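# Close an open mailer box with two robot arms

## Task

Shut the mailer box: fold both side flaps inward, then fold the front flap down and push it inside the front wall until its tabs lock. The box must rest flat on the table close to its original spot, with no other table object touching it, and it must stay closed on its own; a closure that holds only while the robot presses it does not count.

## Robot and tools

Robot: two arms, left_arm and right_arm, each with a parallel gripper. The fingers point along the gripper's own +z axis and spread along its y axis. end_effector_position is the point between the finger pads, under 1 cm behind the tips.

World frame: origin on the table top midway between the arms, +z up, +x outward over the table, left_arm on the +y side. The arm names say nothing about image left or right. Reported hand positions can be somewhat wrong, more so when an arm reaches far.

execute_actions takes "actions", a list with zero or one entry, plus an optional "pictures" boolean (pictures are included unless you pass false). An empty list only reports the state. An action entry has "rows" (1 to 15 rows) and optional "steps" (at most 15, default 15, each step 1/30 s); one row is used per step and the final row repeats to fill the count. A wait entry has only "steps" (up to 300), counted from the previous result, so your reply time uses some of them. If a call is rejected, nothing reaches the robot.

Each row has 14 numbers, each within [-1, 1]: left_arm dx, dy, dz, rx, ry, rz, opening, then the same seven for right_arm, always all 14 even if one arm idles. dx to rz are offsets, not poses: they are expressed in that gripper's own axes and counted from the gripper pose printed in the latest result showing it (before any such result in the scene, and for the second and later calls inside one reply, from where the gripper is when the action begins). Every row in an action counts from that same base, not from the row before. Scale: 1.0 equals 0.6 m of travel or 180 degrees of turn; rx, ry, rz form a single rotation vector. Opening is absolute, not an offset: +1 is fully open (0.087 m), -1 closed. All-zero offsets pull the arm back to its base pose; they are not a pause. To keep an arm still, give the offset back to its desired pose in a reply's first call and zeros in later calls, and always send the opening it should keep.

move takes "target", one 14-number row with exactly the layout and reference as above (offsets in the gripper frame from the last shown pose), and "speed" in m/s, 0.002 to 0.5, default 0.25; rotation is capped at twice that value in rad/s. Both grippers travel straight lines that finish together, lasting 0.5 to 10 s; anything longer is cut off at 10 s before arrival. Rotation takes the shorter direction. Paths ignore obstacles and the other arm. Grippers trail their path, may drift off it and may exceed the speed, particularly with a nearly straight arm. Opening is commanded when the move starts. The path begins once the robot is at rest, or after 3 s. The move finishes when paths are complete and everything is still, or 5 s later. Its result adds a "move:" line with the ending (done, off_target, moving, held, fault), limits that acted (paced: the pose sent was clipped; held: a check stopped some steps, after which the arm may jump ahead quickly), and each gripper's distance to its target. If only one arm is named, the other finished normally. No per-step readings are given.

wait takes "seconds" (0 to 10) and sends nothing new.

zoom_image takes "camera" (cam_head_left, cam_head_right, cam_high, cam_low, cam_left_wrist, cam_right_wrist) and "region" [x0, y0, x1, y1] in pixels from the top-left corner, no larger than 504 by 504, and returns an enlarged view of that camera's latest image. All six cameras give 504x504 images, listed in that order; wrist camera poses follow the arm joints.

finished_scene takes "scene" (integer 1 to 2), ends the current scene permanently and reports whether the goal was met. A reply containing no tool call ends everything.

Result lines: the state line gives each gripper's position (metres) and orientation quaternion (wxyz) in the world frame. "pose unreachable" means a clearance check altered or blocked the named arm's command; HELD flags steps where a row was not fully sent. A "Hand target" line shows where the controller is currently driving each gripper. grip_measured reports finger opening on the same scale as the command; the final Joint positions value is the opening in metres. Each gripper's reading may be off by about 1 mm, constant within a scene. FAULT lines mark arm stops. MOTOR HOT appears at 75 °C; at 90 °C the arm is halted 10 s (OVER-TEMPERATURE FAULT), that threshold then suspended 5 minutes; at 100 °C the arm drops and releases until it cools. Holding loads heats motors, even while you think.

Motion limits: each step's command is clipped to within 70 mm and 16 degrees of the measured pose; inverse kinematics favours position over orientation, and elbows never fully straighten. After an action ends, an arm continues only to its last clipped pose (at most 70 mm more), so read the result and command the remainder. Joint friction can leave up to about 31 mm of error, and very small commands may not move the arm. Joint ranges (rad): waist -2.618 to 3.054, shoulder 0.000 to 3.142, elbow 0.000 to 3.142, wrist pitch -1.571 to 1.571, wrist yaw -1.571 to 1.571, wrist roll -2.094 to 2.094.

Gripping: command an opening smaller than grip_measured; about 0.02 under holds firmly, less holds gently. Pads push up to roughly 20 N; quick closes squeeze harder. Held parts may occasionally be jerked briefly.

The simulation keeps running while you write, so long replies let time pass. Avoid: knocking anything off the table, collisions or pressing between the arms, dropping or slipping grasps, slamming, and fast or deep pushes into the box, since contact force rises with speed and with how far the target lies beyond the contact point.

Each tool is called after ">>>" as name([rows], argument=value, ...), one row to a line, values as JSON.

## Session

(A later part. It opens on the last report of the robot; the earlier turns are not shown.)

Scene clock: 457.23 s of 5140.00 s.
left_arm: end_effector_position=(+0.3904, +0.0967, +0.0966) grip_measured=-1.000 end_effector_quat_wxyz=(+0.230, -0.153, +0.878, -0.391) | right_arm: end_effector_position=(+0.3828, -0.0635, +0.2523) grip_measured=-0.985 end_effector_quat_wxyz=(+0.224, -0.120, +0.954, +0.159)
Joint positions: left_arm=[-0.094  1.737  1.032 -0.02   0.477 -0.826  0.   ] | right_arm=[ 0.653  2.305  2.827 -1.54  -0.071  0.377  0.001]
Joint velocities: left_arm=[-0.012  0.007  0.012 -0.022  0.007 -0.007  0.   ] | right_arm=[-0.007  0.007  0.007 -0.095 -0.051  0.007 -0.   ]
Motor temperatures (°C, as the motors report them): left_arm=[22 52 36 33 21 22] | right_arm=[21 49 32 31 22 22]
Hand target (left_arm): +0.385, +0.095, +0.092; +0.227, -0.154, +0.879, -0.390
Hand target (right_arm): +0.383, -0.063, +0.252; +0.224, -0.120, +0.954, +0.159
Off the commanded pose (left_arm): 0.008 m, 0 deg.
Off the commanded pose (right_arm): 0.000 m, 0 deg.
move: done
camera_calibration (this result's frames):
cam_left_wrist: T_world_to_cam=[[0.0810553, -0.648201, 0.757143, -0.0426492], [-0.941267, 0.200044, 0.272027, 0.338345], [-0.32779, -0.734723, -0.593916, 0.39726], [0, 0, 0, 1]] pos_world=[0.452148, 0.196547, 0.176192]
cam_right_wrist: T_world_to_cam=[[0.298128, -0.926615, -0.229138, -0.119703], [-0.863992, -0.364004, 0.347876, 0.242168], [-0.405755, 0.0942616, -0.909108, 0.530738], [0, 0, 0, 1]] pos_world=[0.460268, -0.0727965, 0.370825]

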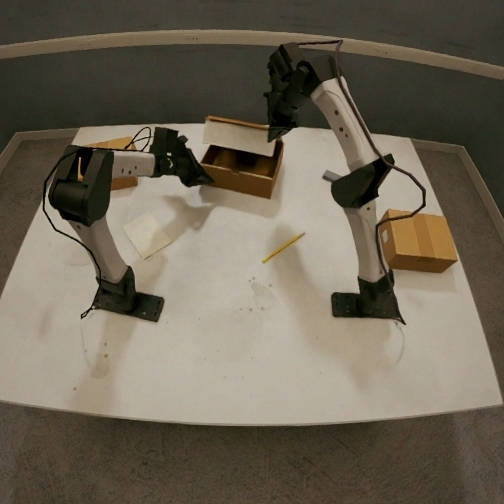

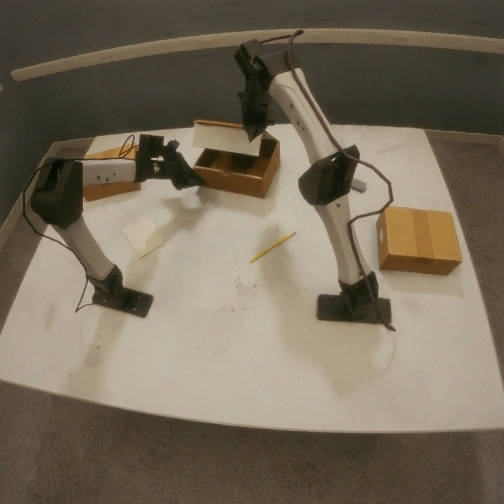

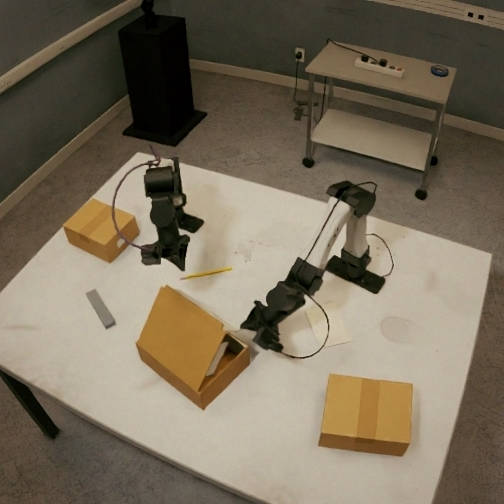

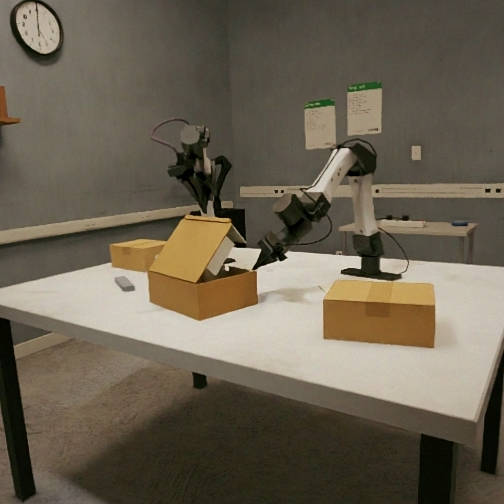

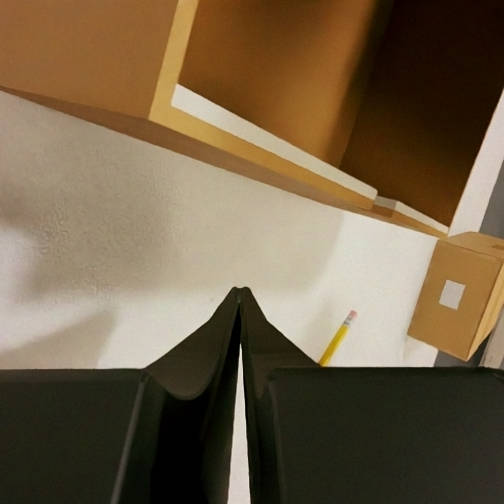

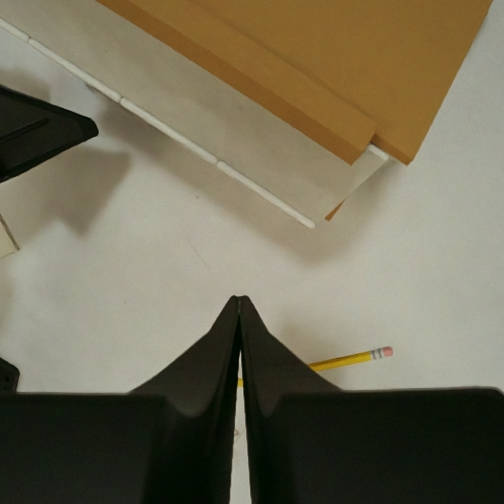

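>>> move(target=[-0.12,-0.03,-0.1,0,0.17,0,-1, 0,0,0,0,0,0,-1], speed=0.12)

>>> move(target=[-0.13,0,0,0,0,0,-1, 0,0,0,0,0,0,-1], speed=0.12)

>>> move(target=[0,0.02,0.19,0,0,0,-1, 0,0,0,0,0,0,-1], speed=0.08)

Scene clock: 464.40 s of 5140.00 s.
left_arm: end_effector_position=(+0.4212, +0.1529, +0.1690) grip_measured=-1.000 end_effector_quat_wxyz=(+0.006, -0.040, +0.906, -0.421) | right_arm: end_effector_position=(+0.3828, -0.0635, +0.2523) grip_measured=-0.985 end_effector_quat_wxyz=(+0.224, -0.120, +0.954, +0.159)
Joint positions: left_arm=[ 0.118  2.306  2.248 -1.387  0.862 -0.196  0.   ] | right_arm=[ 0.653  2.305  2.827 -1.54  -0.071  0.377  0.001]
Joint velocities: left_arm=[ 0.007  0.007 -0.012 -0.066  0.007  0.066  0.   ] | right_arm=[ 0.007  0.002  0.002 -0.007  0.022 -0.007 -0.001]
Motor temperatures (°C, as the motors report them): left_arm=[22 51 36 33 21 22] | right_arm=[21 48 32 31 22 22]
Hand target (left_arm): +0.421, +0.156, +0.164; -0.006, -0.047, +0.906, -0.420
Hand target (right_arm): +0.383, -0.063, +0.252; +0.224, -0.120, +0.954, +0.159
Off the commanded pose (left_arm): 0.003 m, 2 deg.
Off the commanded pose (right_arm): 0.000 m, 0 deg.
After step 90, 1.20 s passed at rest.
move: done
camera_calibration (this result's frames):
cam_left_wrist: T_world_to_cam=[[0.059638, -0.640395, 0.765727, -0.0571566], [-0.663018, 0.548031, 0.50997, 0.125725], [-0.746224, -0.538104, -0.39191, 0.603738], [0, 0, 0, 1]] pos_world=[0.537291, 0.21937, 0.216262]
cam_right_wrist: T_world_to_cam=[[0.298128, -0.926615, -0.229138, -0.119703], [-0.863992, -0.364004, 0.347876, 0.242168], [-0.405755, 0.0942616, -0.909108, 0.530738], [0, 0, 0, 1]] pos_world=[0.460268, -0.0727965, 0.370825]

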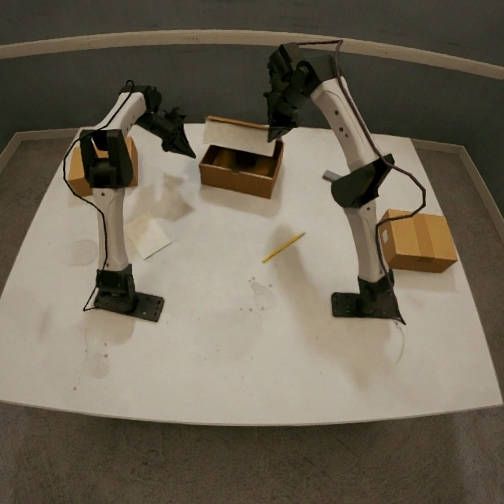

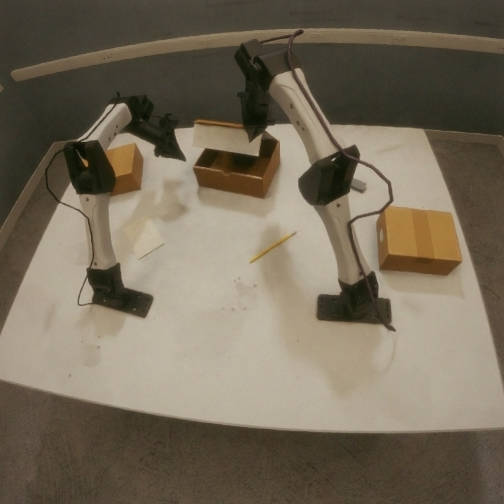

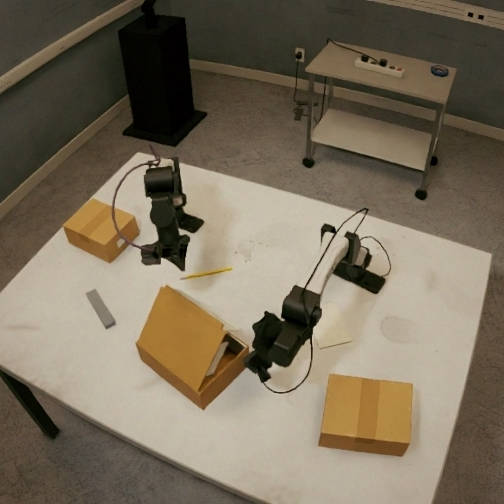

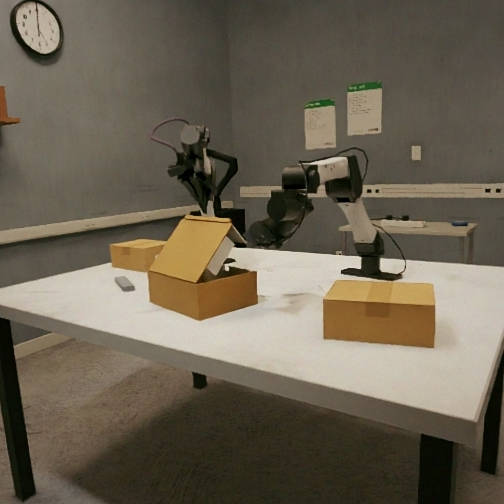

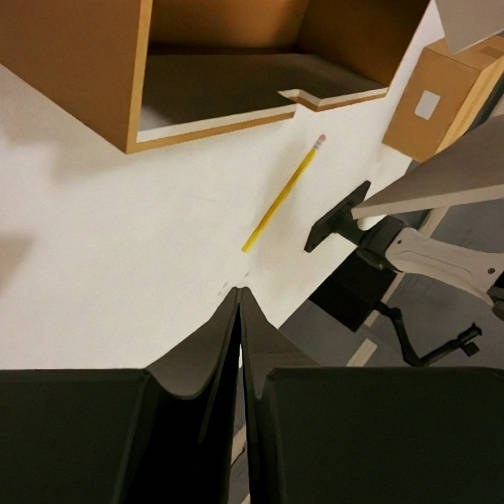

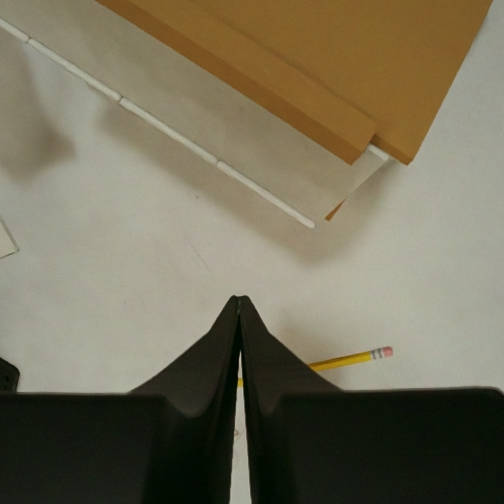

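Scene clock: 465.50 s of 5140.00 s.
left_arm: end_effector_position=(+0.4913, +0.1570, +0.1705) grip_measured=-1.000 end_effector_quat_wxyz=(+0.065, -0.065, +0.895, -0.437) | right_arm: end_effector_position=(+0.3828, -0.0635, +0.2523) grip_measured=-0.985 end_effector_quat_wxyz=(+0.224, -0.120, +0.954, +0.159)
Joint positions: left_arm=[ 0.143  2.647  2.866 -1.484  0.876 -0.314  0.   ] | right_arm=[ 0.653  2.305  2.827 -1.54  -0.071  0.377  0.001]
Joint velocities: left_arm=[-0.007  0.017 -0.002  0.051 -0.007 -0.081  0.   ] | right_arm=[-0.022  0.012 -0.002  0.051  0.022  0.022  0.   ]
Motor temperatures (°C, as the motors report them): left_arm=[22 51 36 33 21 22] | right_arm=[21 48 32 31 22 22]
Hand target (left_arm): +0.496, +0.160, +0.165; +0.067, -0.071, +0.893, -0.439
Hand target (right_arm): +0.383, -0.063, +0.252; +0.224, -0.120, +0.954, +0.159
Off the commanded pose (left_arm): 0.009 m, 8 deg.
Off the commanded pose (right_arm): 0.000 m, 0 deg.
elbow stopped short (left arm): the move would have taken joint 3 (elbow) straighter than the controller allows; a more bent joint 3 avoids this.
move: off_target (left_arm)
camera_calibration (this result's frames):
cam_left_wrist: T_world_to_cam=[[0.0508591, -0.608306, 0.792072, -0.0650216], [-0.75504, 0.495703, 0.429177, 0.236371], [-0.653703, -0.619874, -0.434084, 0.633401], [0, 0, 0, 1]] pos_world=[0.595833, 0.235906, 0.225006]
cam_right_wrist: T_world_to_cam=[[0.298128, -0.926615, -0.229138, -0.119703], [-0.863992, -0.364004, 0.347876, 0.242168], [-0.405755, 0.0942616, -0.909108, 0.530738], [0, 0, 0, 1]] pos_world=[0.460268, -0.0727965, 0.370825]

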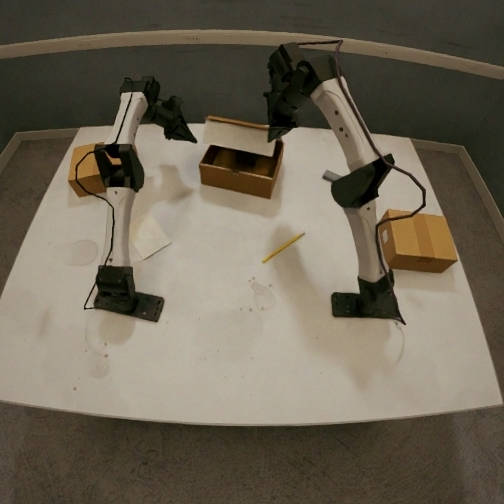

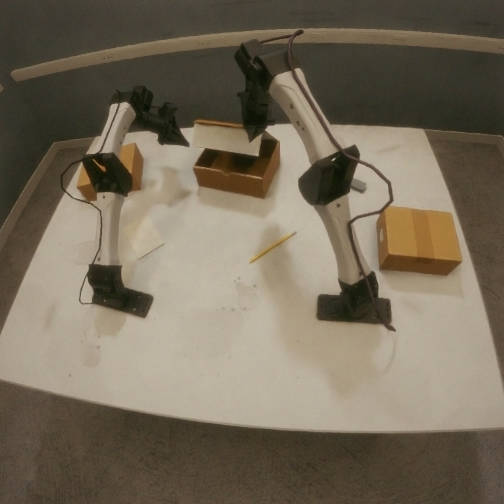

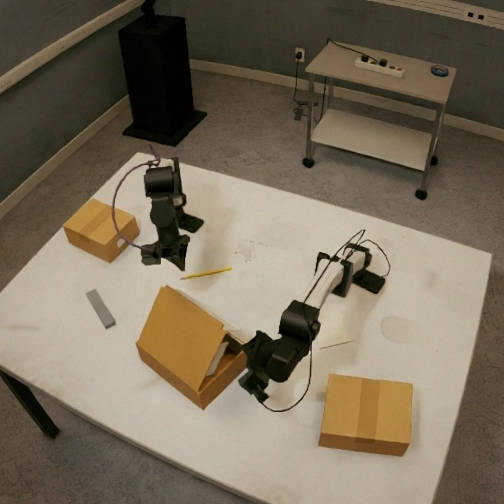

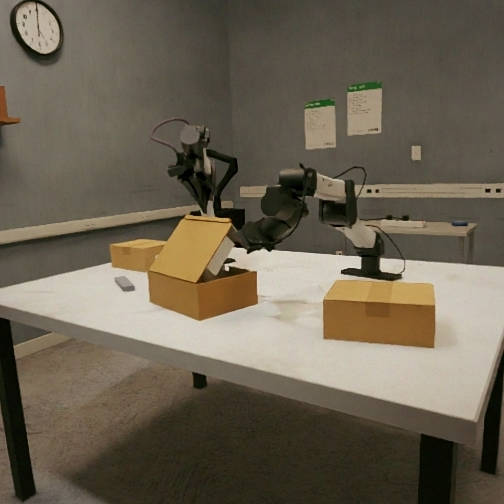

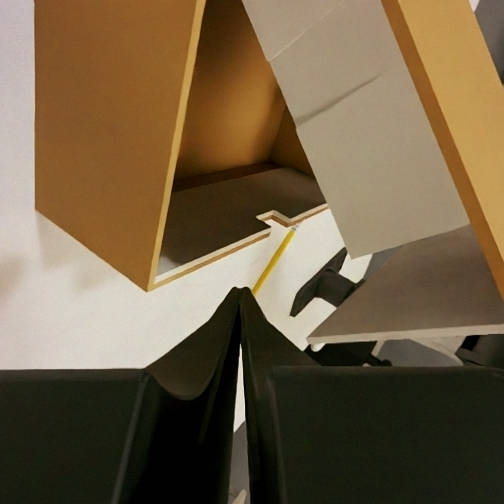

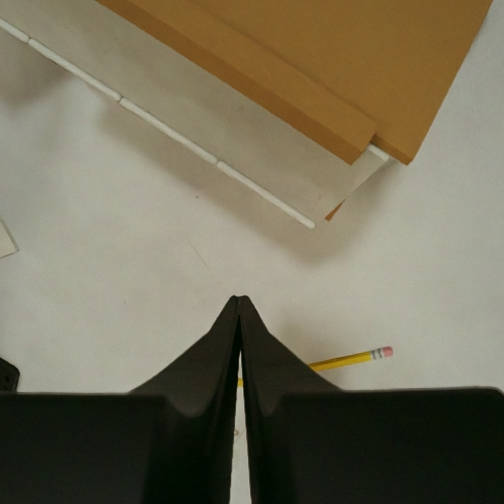

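Scene clock: 467.50 s of 5140.00 s.
left_arm: end_effector_position=(+0.5125, +0.0780, +0.1016) grip_measured=-1.000 end_effector_quat_wxyz=(+0.071, -0.058, +0.891, -0.446) | right_arm: end_effector_position=(+0.3828, -0.0635, +0.2523) grip_measured=-0.985 end_effector_quat_wxyz=(+0.224, -0.120, +0.954, +0.159)
Joint positions: left_arm=[-0.003  2.58   2.42  -0.932  0.839 -0.517  0.   ] | right_arm=[ 0.653  2.305  2.827 -1.54  -0.071  0.377  0.001]
Joint velocities: left_arm=[ 0.007  0.002 -0.027  0.051 -0.037 -0.022  0.   ] | right_arm=[ 0.022  0.012  0.007 -0.007 -0.051 -0.066  0.001]
Motor temperatures (°C, as the motors report them): left_arm=[22 52 36 33 21 22] | right_arm=[21 48 32 31 22 22]
Hand target (left_arm): +0.510, +0.077, +0.092; +0.064, -0.064, +0.894, -0.438
Hand target (right_arm): +0.383, -0.063, +0.252; +0.224, -0.120, +0.954, +0.159
Off the commanded pose (left_arm): 0.011 m, 2 deg.
Off the commanded pose (right_arm): 0.000 m, 0 deg.
move: off_target (left_arm)
camera_calibration (this result's frames):
cam_left_wrist: T_world_to_cam=[[0.0314636, -0.59399, 0.803857, -0.052004], [-0.757876, 0.510166, 0.406639, 0.323788], [-0.65164, -0.622018, -0.434119, 0.567504], [0, 0, 0, 1]] pos_world=[0.616836, 0.156922, 0.156504]
cam_right_wrist: T_world_to_cam=[[0.298128, -0.926615, -0.229138, -0.119703], [-0.863992, -0.364004, 0.347876, 0.242168], [-0.405755, 0.0942616, -0.909108, 0.530738], [0, 0, 0, 1]] pos_world=[0.460268, -0.0727965, 0.370825]

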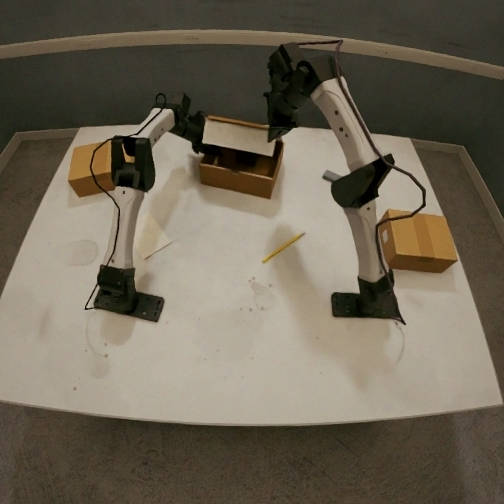

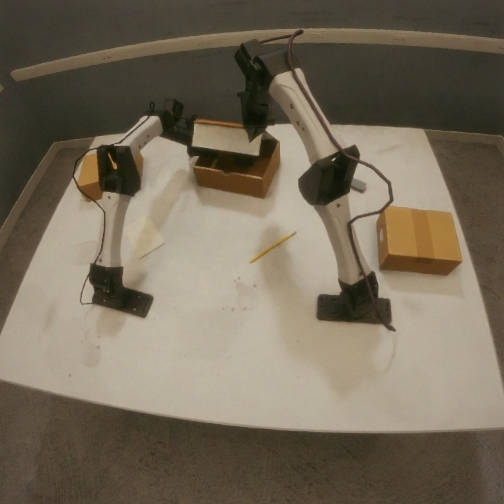

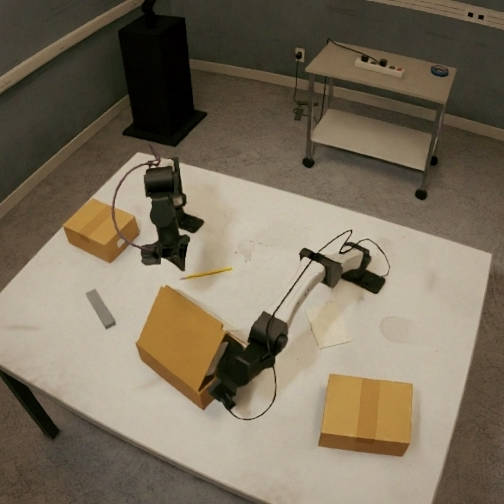

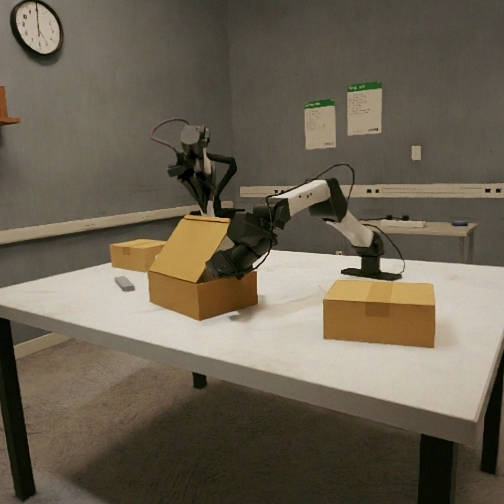

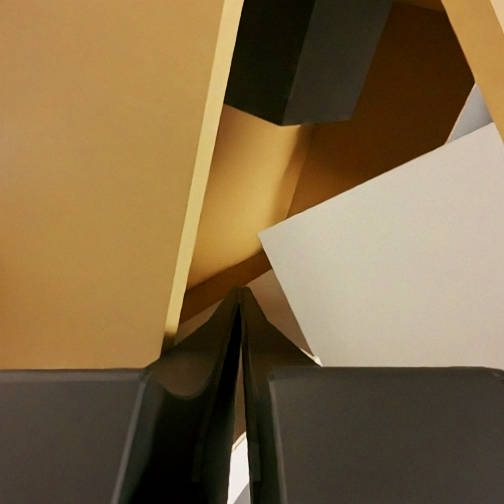

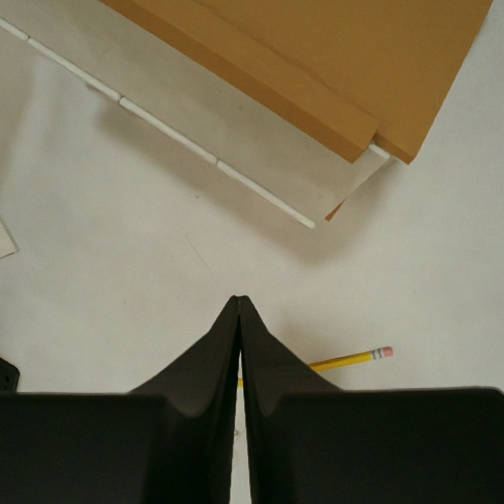

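>>> move(target=[0.18,0.05,0.0,-0.05,0.05,0,-1, 0,0,0,0,0,0,-1], speed=0.05)

Scene clock: 471.50 s of 5140.00 s.
left_arm: end_effector_position=(+0.4356, +0.0763, +0.0993) grip_measured=-1.000 end_effector_quat_wxyz=(+0.052, -0.020, +0.912, -0.407) | right_arm: end_effector_position=(+0.3828, -0.0635, +0.2523) grip_measured=-0.985 end_effector_quat_wxyz=(+0.224, -0.120, +0.954, +0.159)
Joint positions: left_arm=[-0.054  2.266  1.911 -0.827  0.772 -0.427  0.   ] | right_arm=[ 0.653  2.305  2.827 -1.54  -0.071  0.377  0.001]
Joint velocities: left_arm=[-0.007 -0.002  0.002  0.037 -0.022  0.022  0.   ] | right_arm=[ 0.002 -0.012 -0.002  0.066  0.037 -0.037 -0.   ]
Motor temperatures (°C, as the motors report them): left_arm=[22 53 35 32 21 22] | right_arm=[21 48 32 31 22 22]
Hand target (left_arm): +0.407, +0.076, +0.074; -0.005, -0.028, +0.924, -0.380
Hand target (right_arm): +0.383, -0.063, +0.252; +0.224, -0.120, +0.954, +0.159
Off the commanded pose (left_arm): 0.043 m, 8 deg.
Off the commanded pose (right_arm): 0.000 m, 0 deg.
move: off_target (left_arm)
camera_calibration (this result's frames):
cam_left_wrist: T_world_to_cam=[[-0.0136437, -0.664802, 0.746895, -0.0180633], [-0.713223, 0.529995, 0.458714, 0.241194], [-0.700805, -0.526444, -0.481383, 0.534164], [0, 0, 0, 1]] pos_world=[0.546123, 0.141367, 0.15999]
cam_right_wrist: T_world_to_cam=[[0.298128, -0.926615, -0.229138, -0.119703], [-0.863992, -0.364004, 0.347876, 0.242168], [-0.405755, 0.0942616, -0.909108, 0.530738], [0, 0, 0, 1]] pos_world=[0.460268, -0.0727965, 0.370825]

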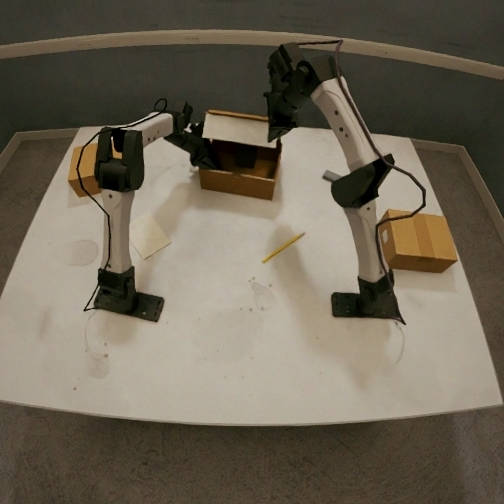

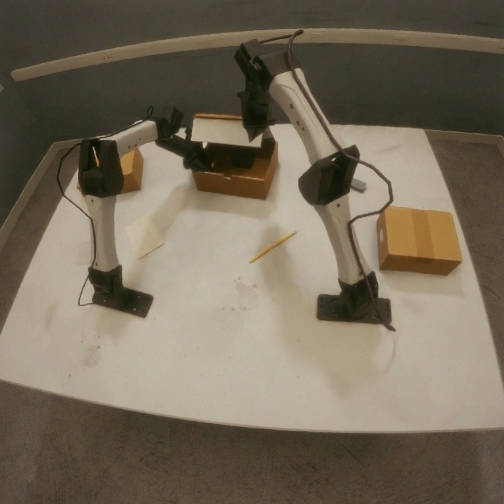

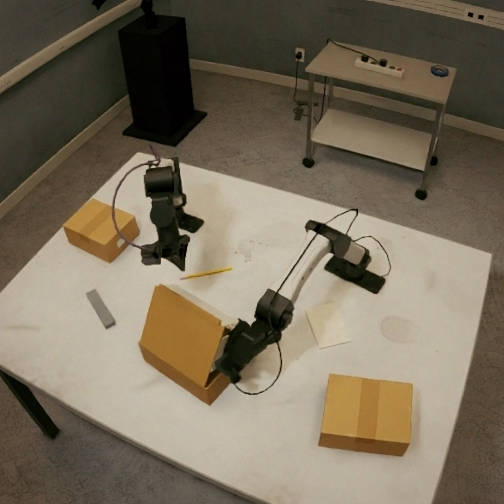

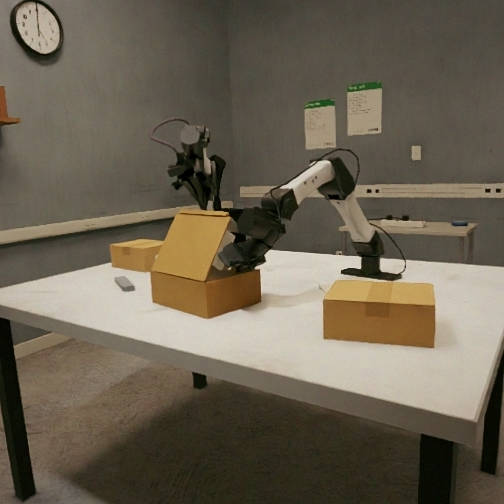

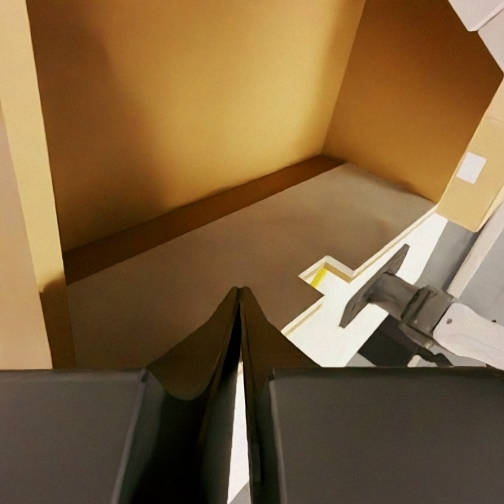

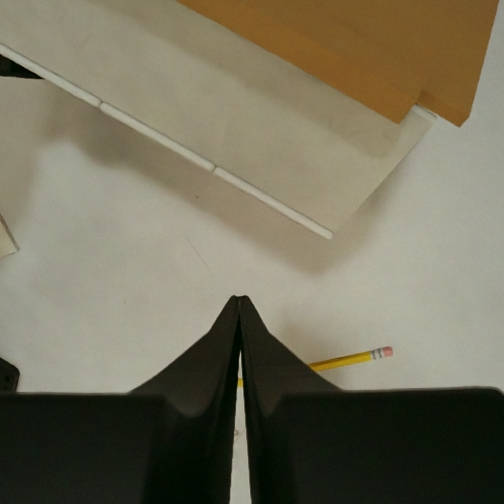

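>>> move(target=[0.1,0.015,0.0,0,0.03,0,-1, 0,0,0,0,0,0,-1], speed=0.04)

Scene clock: 475.03 s of 5140.00 s.
left_arm: end_effector_position=(+0.4077, +0.0811, +0.1037) grip_measured=-1.000 end_effector_quat_wxyz=(+0.063, -0.005, +0.907, -0.416) | right_arm: end_effector_position=(+0.3828, -0.0635, +0.2523) grip_measured=-0.985 end_effector_quat_wxyz=(+0.224, -0.120, +0.954, +0.159)
Joint positions: left_arm=[-0.054  2.132  1.702 -0.729  0.79  -0.406  0.   ] | right_arm=[ 0.653  2.305  2.827 -1.54  -0.071  0.377  0.001]
Joint velocities: left_arm=[-0.017 -0.002 -0.012 -0.022  0.007 -0.037  0.   ] | right_arm=[-0.012 -0.012 -0.002  0.007 -0.051  0.125 -0.   ]
Motor temperatures (°C, as the motors report them): left_arm=[22 53 35 32 21 22] | right_arm=[21 48 32 31 22 22]
Hand target (left_arm): +0.378, +0.077, +0.090; +0.010, -0.002, +0.912, -0.409
Hand target (right_arm): +0.383, -0.063, +0.252; +0.224, -0.120, +0.954, +0.159
Off the commanded pose (left_arm): 0.036 m, 6 deg.
Off the commanded pose (right_arm): 0.000 m, 0 deg.
move: off_target (left_arm)
camera_calibration (this result's frames):
cam_left_wrist: T_world_to_cam=[[-0.0521546, -0.650387, 0.75781, -0.00511107], [-0.716995, 0.552597, 0.424918, 0.219861], [-0.695125, -0.521185, -0.495145, 0.517932], [0, 0, 0, 1]] pos_world=[0.5174, 0.145119, 0.166901]
cam_right_wrist: T_world_to_cam=[[0.298128, -0.926615, -0.229138, -0.119703], [-0.863992, -0.364004, 0.347876, 0.242168], [-0.405755, 0.0942616, -0.909108, 0.530738], [0, 0, 0, 1]] pos_world=[0.460268, -0.0727965, 0.370825]

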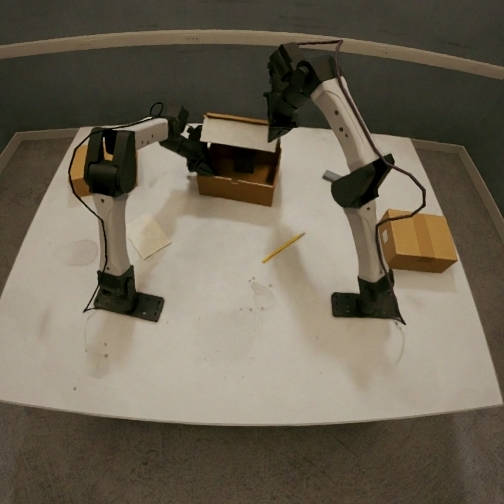

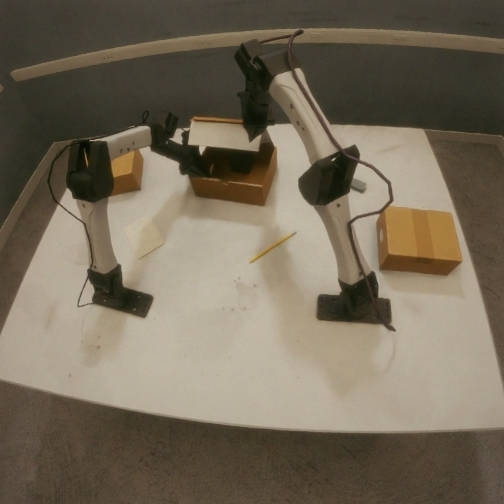

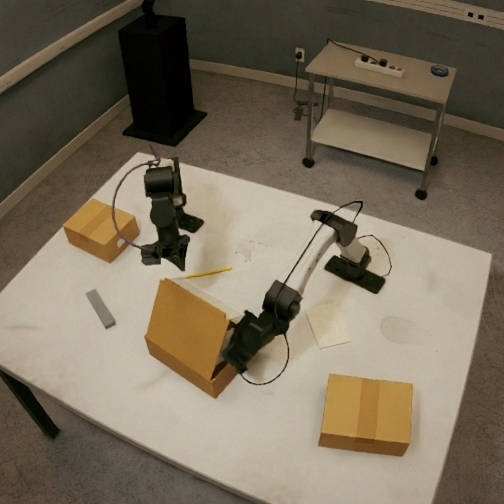

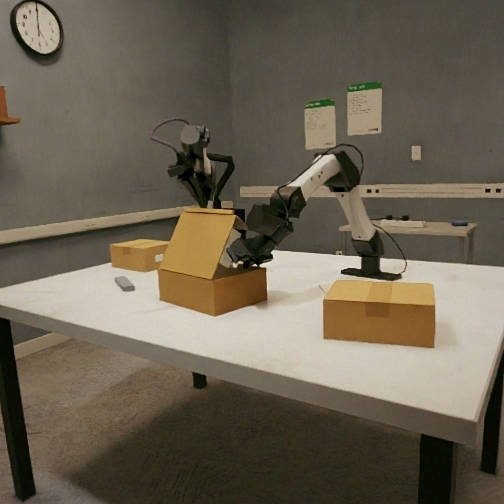

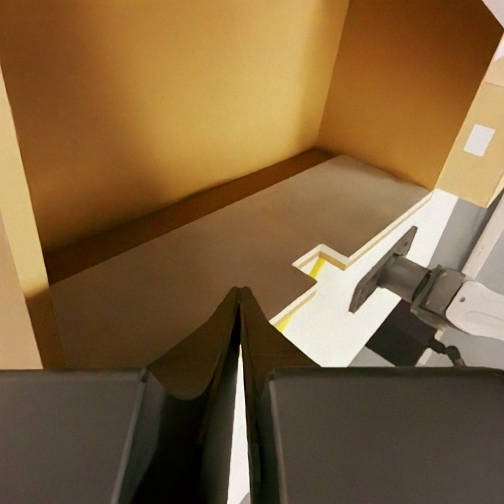

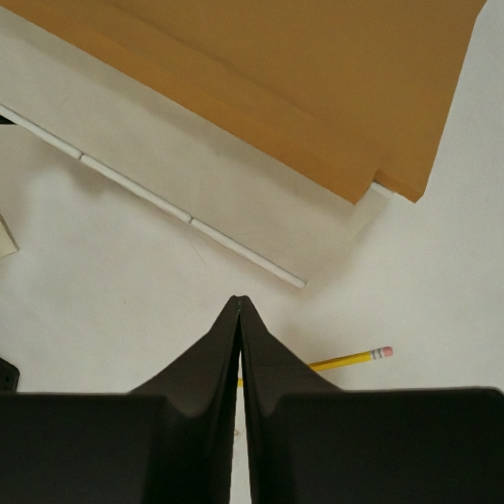

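>>> move(target=[-0.05,0,-0.17,0,0,0,-1, 0.195,0.02,0.097,0,-0.305,0,-1], speed=0.15)

>>> move(target=[-0.113,-0.148,-0.118,0,-0.1,0,-1, 0,0,0,0,0,0,-1], speed=0.15)

>>> move(target=[0.04,-0.087,0.095,0,0,0,-1, 0,0,0,0,0,0,-1], speed=0.15)

Scene clock: 485.87 s of 5140.00 s.
left_arm: end_effector_position=(+0.4246, +0.1565, +0.1778) grip_measured=-1.000 end_effector_quat_wxyz=(+0.076, +0.003, +0.907, -0.415) | right_arm: end_effector_position=(+0.3040, -0.0495, +0.1573) grip_measured=-0.985 end_effector_quat_wxyz=(+0.642, -0.030, +0.741, +0.197)
Joint positions: left_arm=[ 0.119  2.189  2.107 -1.226  0.84  -0.161  0.   ] | right_arm=[1.094 1.514 0.624 0.758 0.706 0.342 0.001]
Joint velocities: left_arm=[-0.012  0.002  0.002 -0.007 -0.051 -0.007  0.   ] | right_arm=[ 0.002  0.012 -0.002 -0.007 -0.007  0.007  0.   ]
Motor temperatures (°C, as the motors report them): left_arm=[22 53 35 31 21 22] | right_arm=[21 47 32 31 22 22]
Hand target (left_arm): +0.425, +0.160, +0.173; +0.065, -0.005, +0.908, -0.415
Hand target (right_arm): +0.302, -0.050, +0.148; +0.641, -0.037, +0.743, +0.190
Off the commanded pose (left_arm): 0.006 m, 2 deg.
Off the commanded pose (right_arm): 0.007 m, 1 deg.
After step 90, 3.87 s passed at rest.
move: done
camera_calibration (this result's frames):
cam_left_wrist: T_world_to_cam=[[-0.0762307, -0.653471, 0.753103, 0.000237012], [-0.728449, 0.552244, 0.405449, 0.167269], [-0.680846, -0.51769, -0.518118, 0.603184], [0, 0, 0, 1]] pos_world=[0.53254, 0.220044, 0.244523]
cam_right_wrist: T_world_to_cam=[[0.279397, -0.928538, -0.244447, -0.0969892], [-0.831795, -0.106891, -0.544694, 0.355556], [0.479639, 0.355516, -0.802218, 0.137977], [0, 0, 0, 1]] pos_world=[0.256669, -0.101105, 0.280648]

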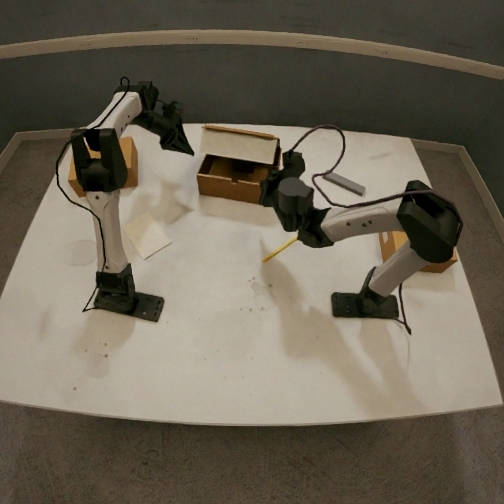

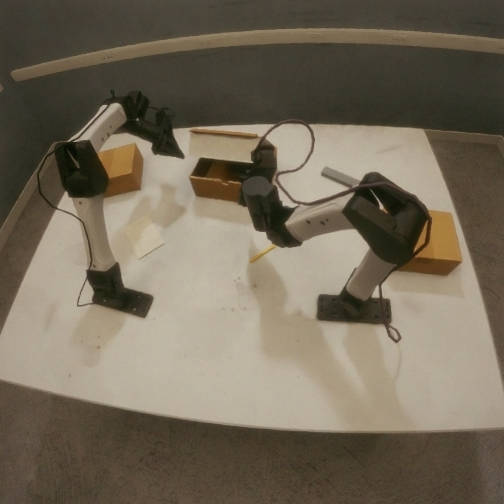

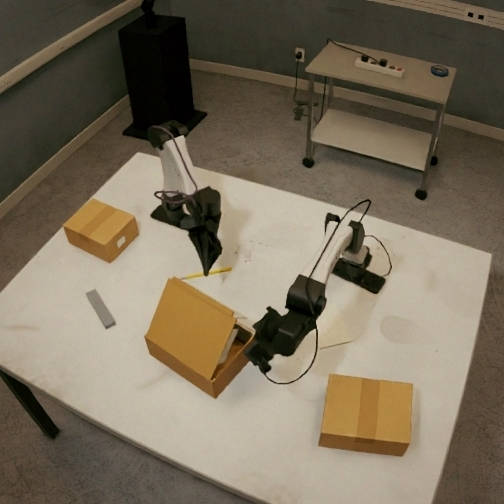

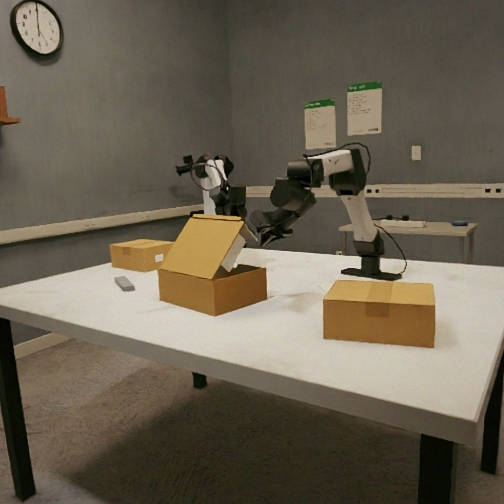

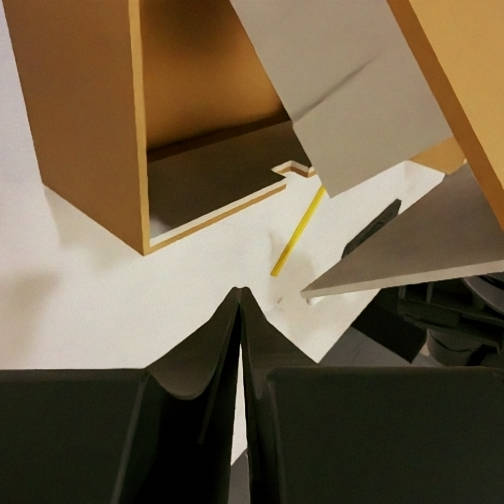

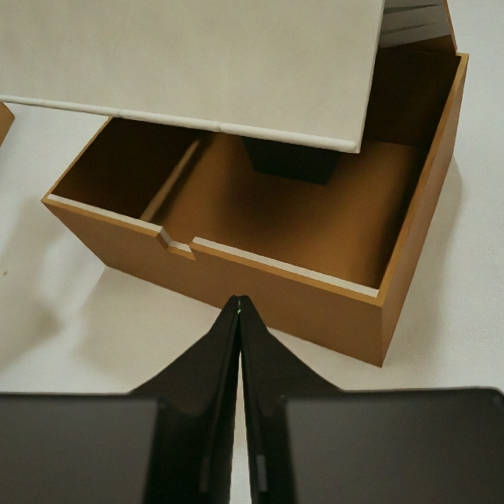

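Scene clock: 487.60 s of 5140.00 s.
left_arm: end_effector_position=(+0.4777, +0.1568, +0.3070) grip_measured=-1.000 end_effector_quat_wxyz=(+0.235, -0.052, +0.879, -0.412) | right_arm: end_effector_position=(+0.3040, -0.0495, +0.1573) grip_measured=-0.985 end_effector_quat_wxyz=(+0.642, -0.030, +0.741, +0.197)
Joint positions: left_arm=[ 0.119  2.251  2.676 -1.268  0.743 -0.461  0.   ] | right_arm=[1.094 1.514 0.624 0.758 0.706 0.342 0.001]
Joint velocities: left_arm=[-0.022  0.002  0.076 -0.037 -0.007 -0.022  0.   ] | right_arm=[-0.002 -0.007  0.007 -0.007 -0.051  0.11   0.   ]
Motor temperatures (°C, as the motors report them): left_arm=[22 53 35 31 21 22] | right_arm=[21 46 32 32 22 22]
Hand target (left_arm): +0.476, +0.155, +0.298; +0.218, -0.061, +0.884, -0.408
Hand target (right_arm): +0.304, -0.049, +0.157; +0.641, -0.030, +0.741, +0.197
Off the commanded pose (left_arm): 0.008 m, 2 deg.
Off the commanded pose (right_arm): 0.000 m, 0 deg.
move: done
camera_calibration (this result's frames):
cam_left_wrist: T_world_to_cam=[[-0.111039, -0.654786, 0.747613, -0.074353], [-0.910689, 0.368221, 0.187241, 0.336307], [-0.39789, -0.660052, -0.637193, 0.630088], [0, 0, 0, 1]] pos_world=[0.548721, 0.24337, 0.394104]
cam_right_wrist: T_world_to_cam=[[0.279397, -0.928538, -0.244447, -0.0969892], [-0.831795, -0.106891, -0.544694, 0.355556], [0.479639, 0.355516, -0.802218, 0.137977], [0, 0, 0, 1]] pos_world=[0.256669, -0.101105, 0.280648]

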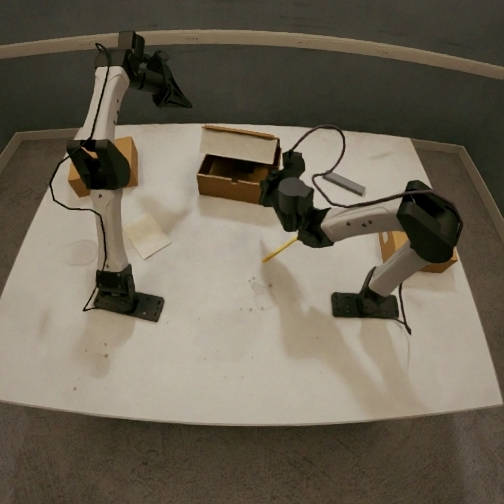

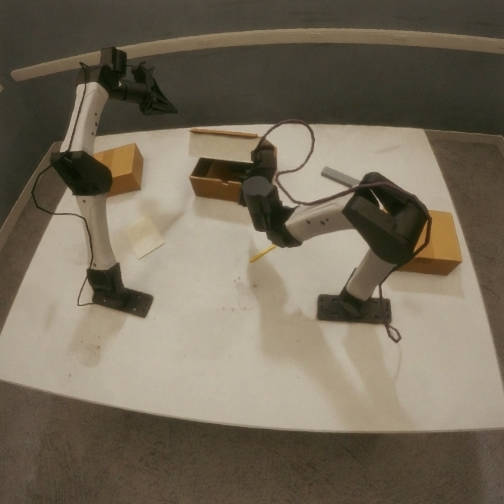

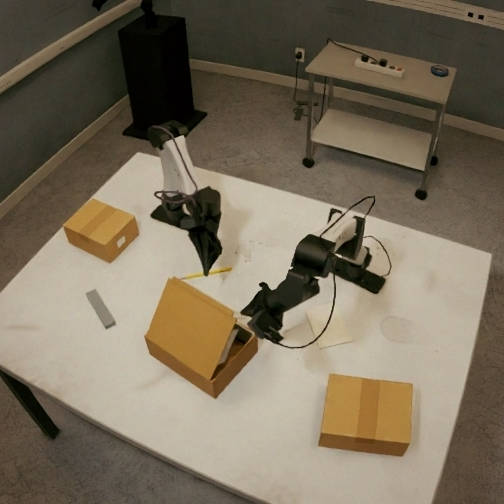

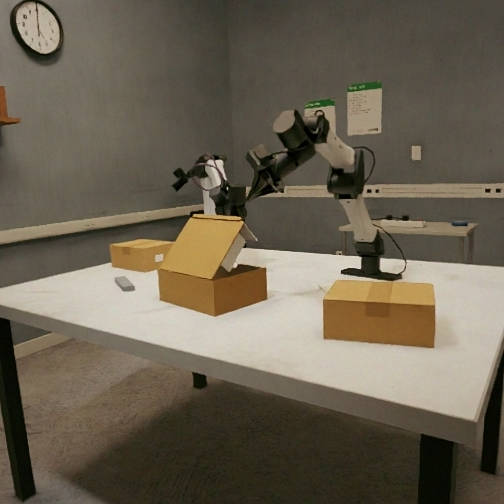

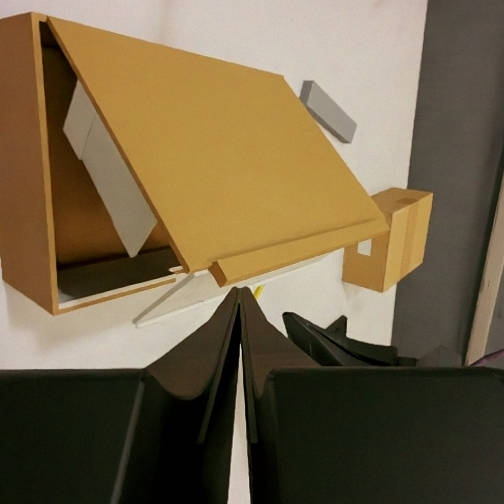

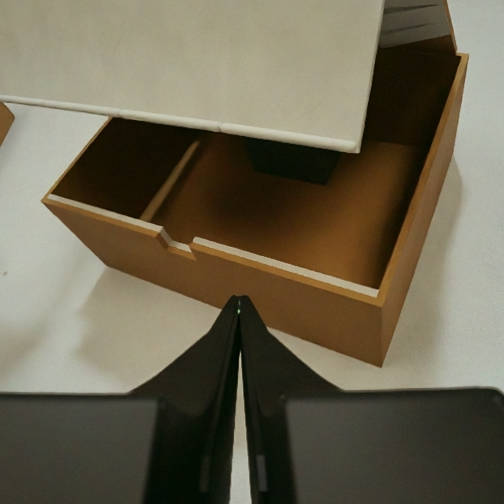

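Scene clock: 488.67 s of 5140.00 s.
left_arm: end_effector_position=(+0.4725, +0.0768, +0.3146) grip_measured=-1.000 end_effector_quat_wxyz=(+0.238, -0.045, +0.876, -0.417) | right_arm: end_effector_position=(+0.3040, -0.0495, +0.1573) grip_measured=-0.985 end_effector_quat_wxyz=(+0.642, -0.030, +0.741, +0.197)
Joint positions: left_arm=[-0.061  2.251  2.676 -1.153  0.628 -0.62   0.   ] | right_arm=[1.094 1.514 0.624 0.758 0.706 0.342 0.001]
Joint velocities: left_arm=[-0.012  0.012 -0.007  0.095  0.007 -0.022  0.   ] | right_arm=[ 0.007 -0.007 -0.002 -0.007  0.007  0.037 -0.001]
Motor temperatures (°C, as the motors report them): left_arm=[22 53 35 31 21 22] | right_arm=[21 46 32 32 22 22]
Hand target (left_arm): +0.478, +0.076, +0.306; +0.234, -0.052, +0.878, -0.413
Hand target (right_arm): +0.304, -0.049, +0.157; +0.642, -0.030, +0.741, +0.197
Off the commanded pose (left_arm): 0.010 m, 1 deg.
Off the commanded pose (right_arm): 0.000 m, 0 deg.
move: done
camera_calibration (this result's frames):
cam_left_wrist: T_world_to_cam=[[-0.128176, -0.647519, 0.751193, -0.126559], [-0.908464, 0.380493, 0.172969, 0.362107], [-0.397824, -0.660261, -0.637017, 0.579971], [0, 0, 0, 1]] pos_world=[0.543466, 0.163204, 0.401889]
cam_right_wrist: T_world_to_cam=[[0.279397, -0.928538, -0.244447, -0.0969892], [-0.831795, -0.106891, -0.544694, 0.355556], [0.479639, 0.355516, -0.802218, 0.137977], [0, 0, 0, 1]] pos_world=[0.256669, -0.101105, 0.280648]

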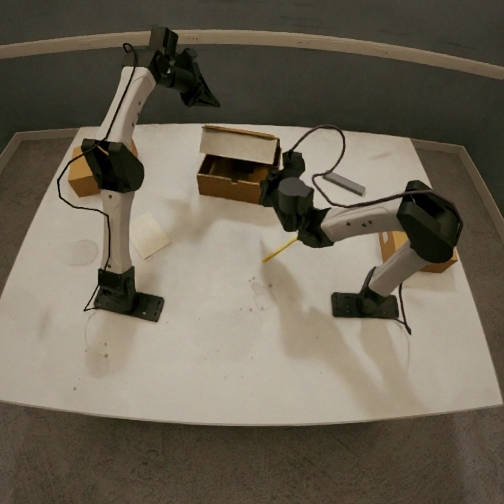

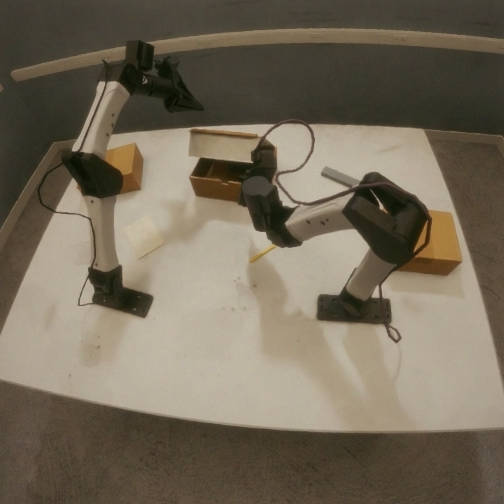

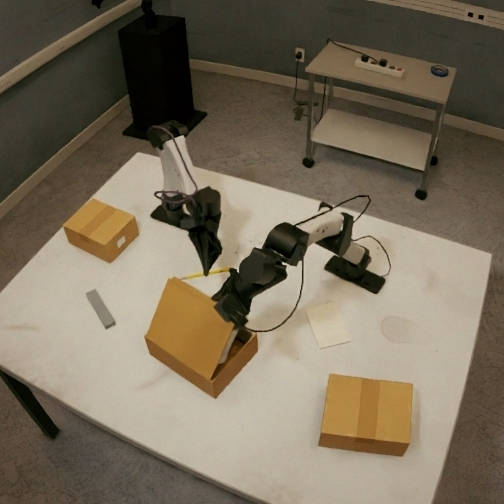

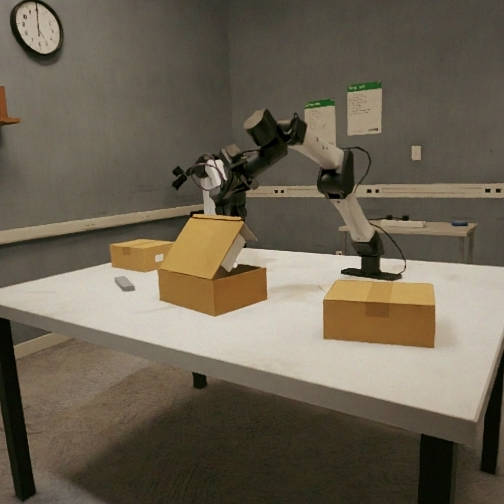

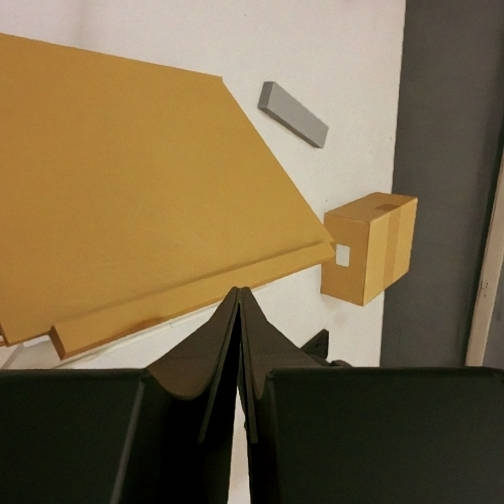

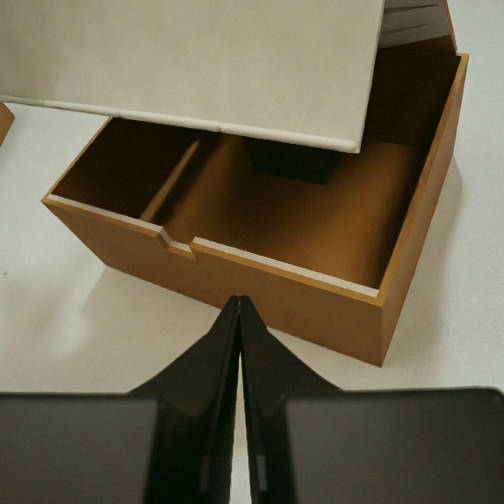

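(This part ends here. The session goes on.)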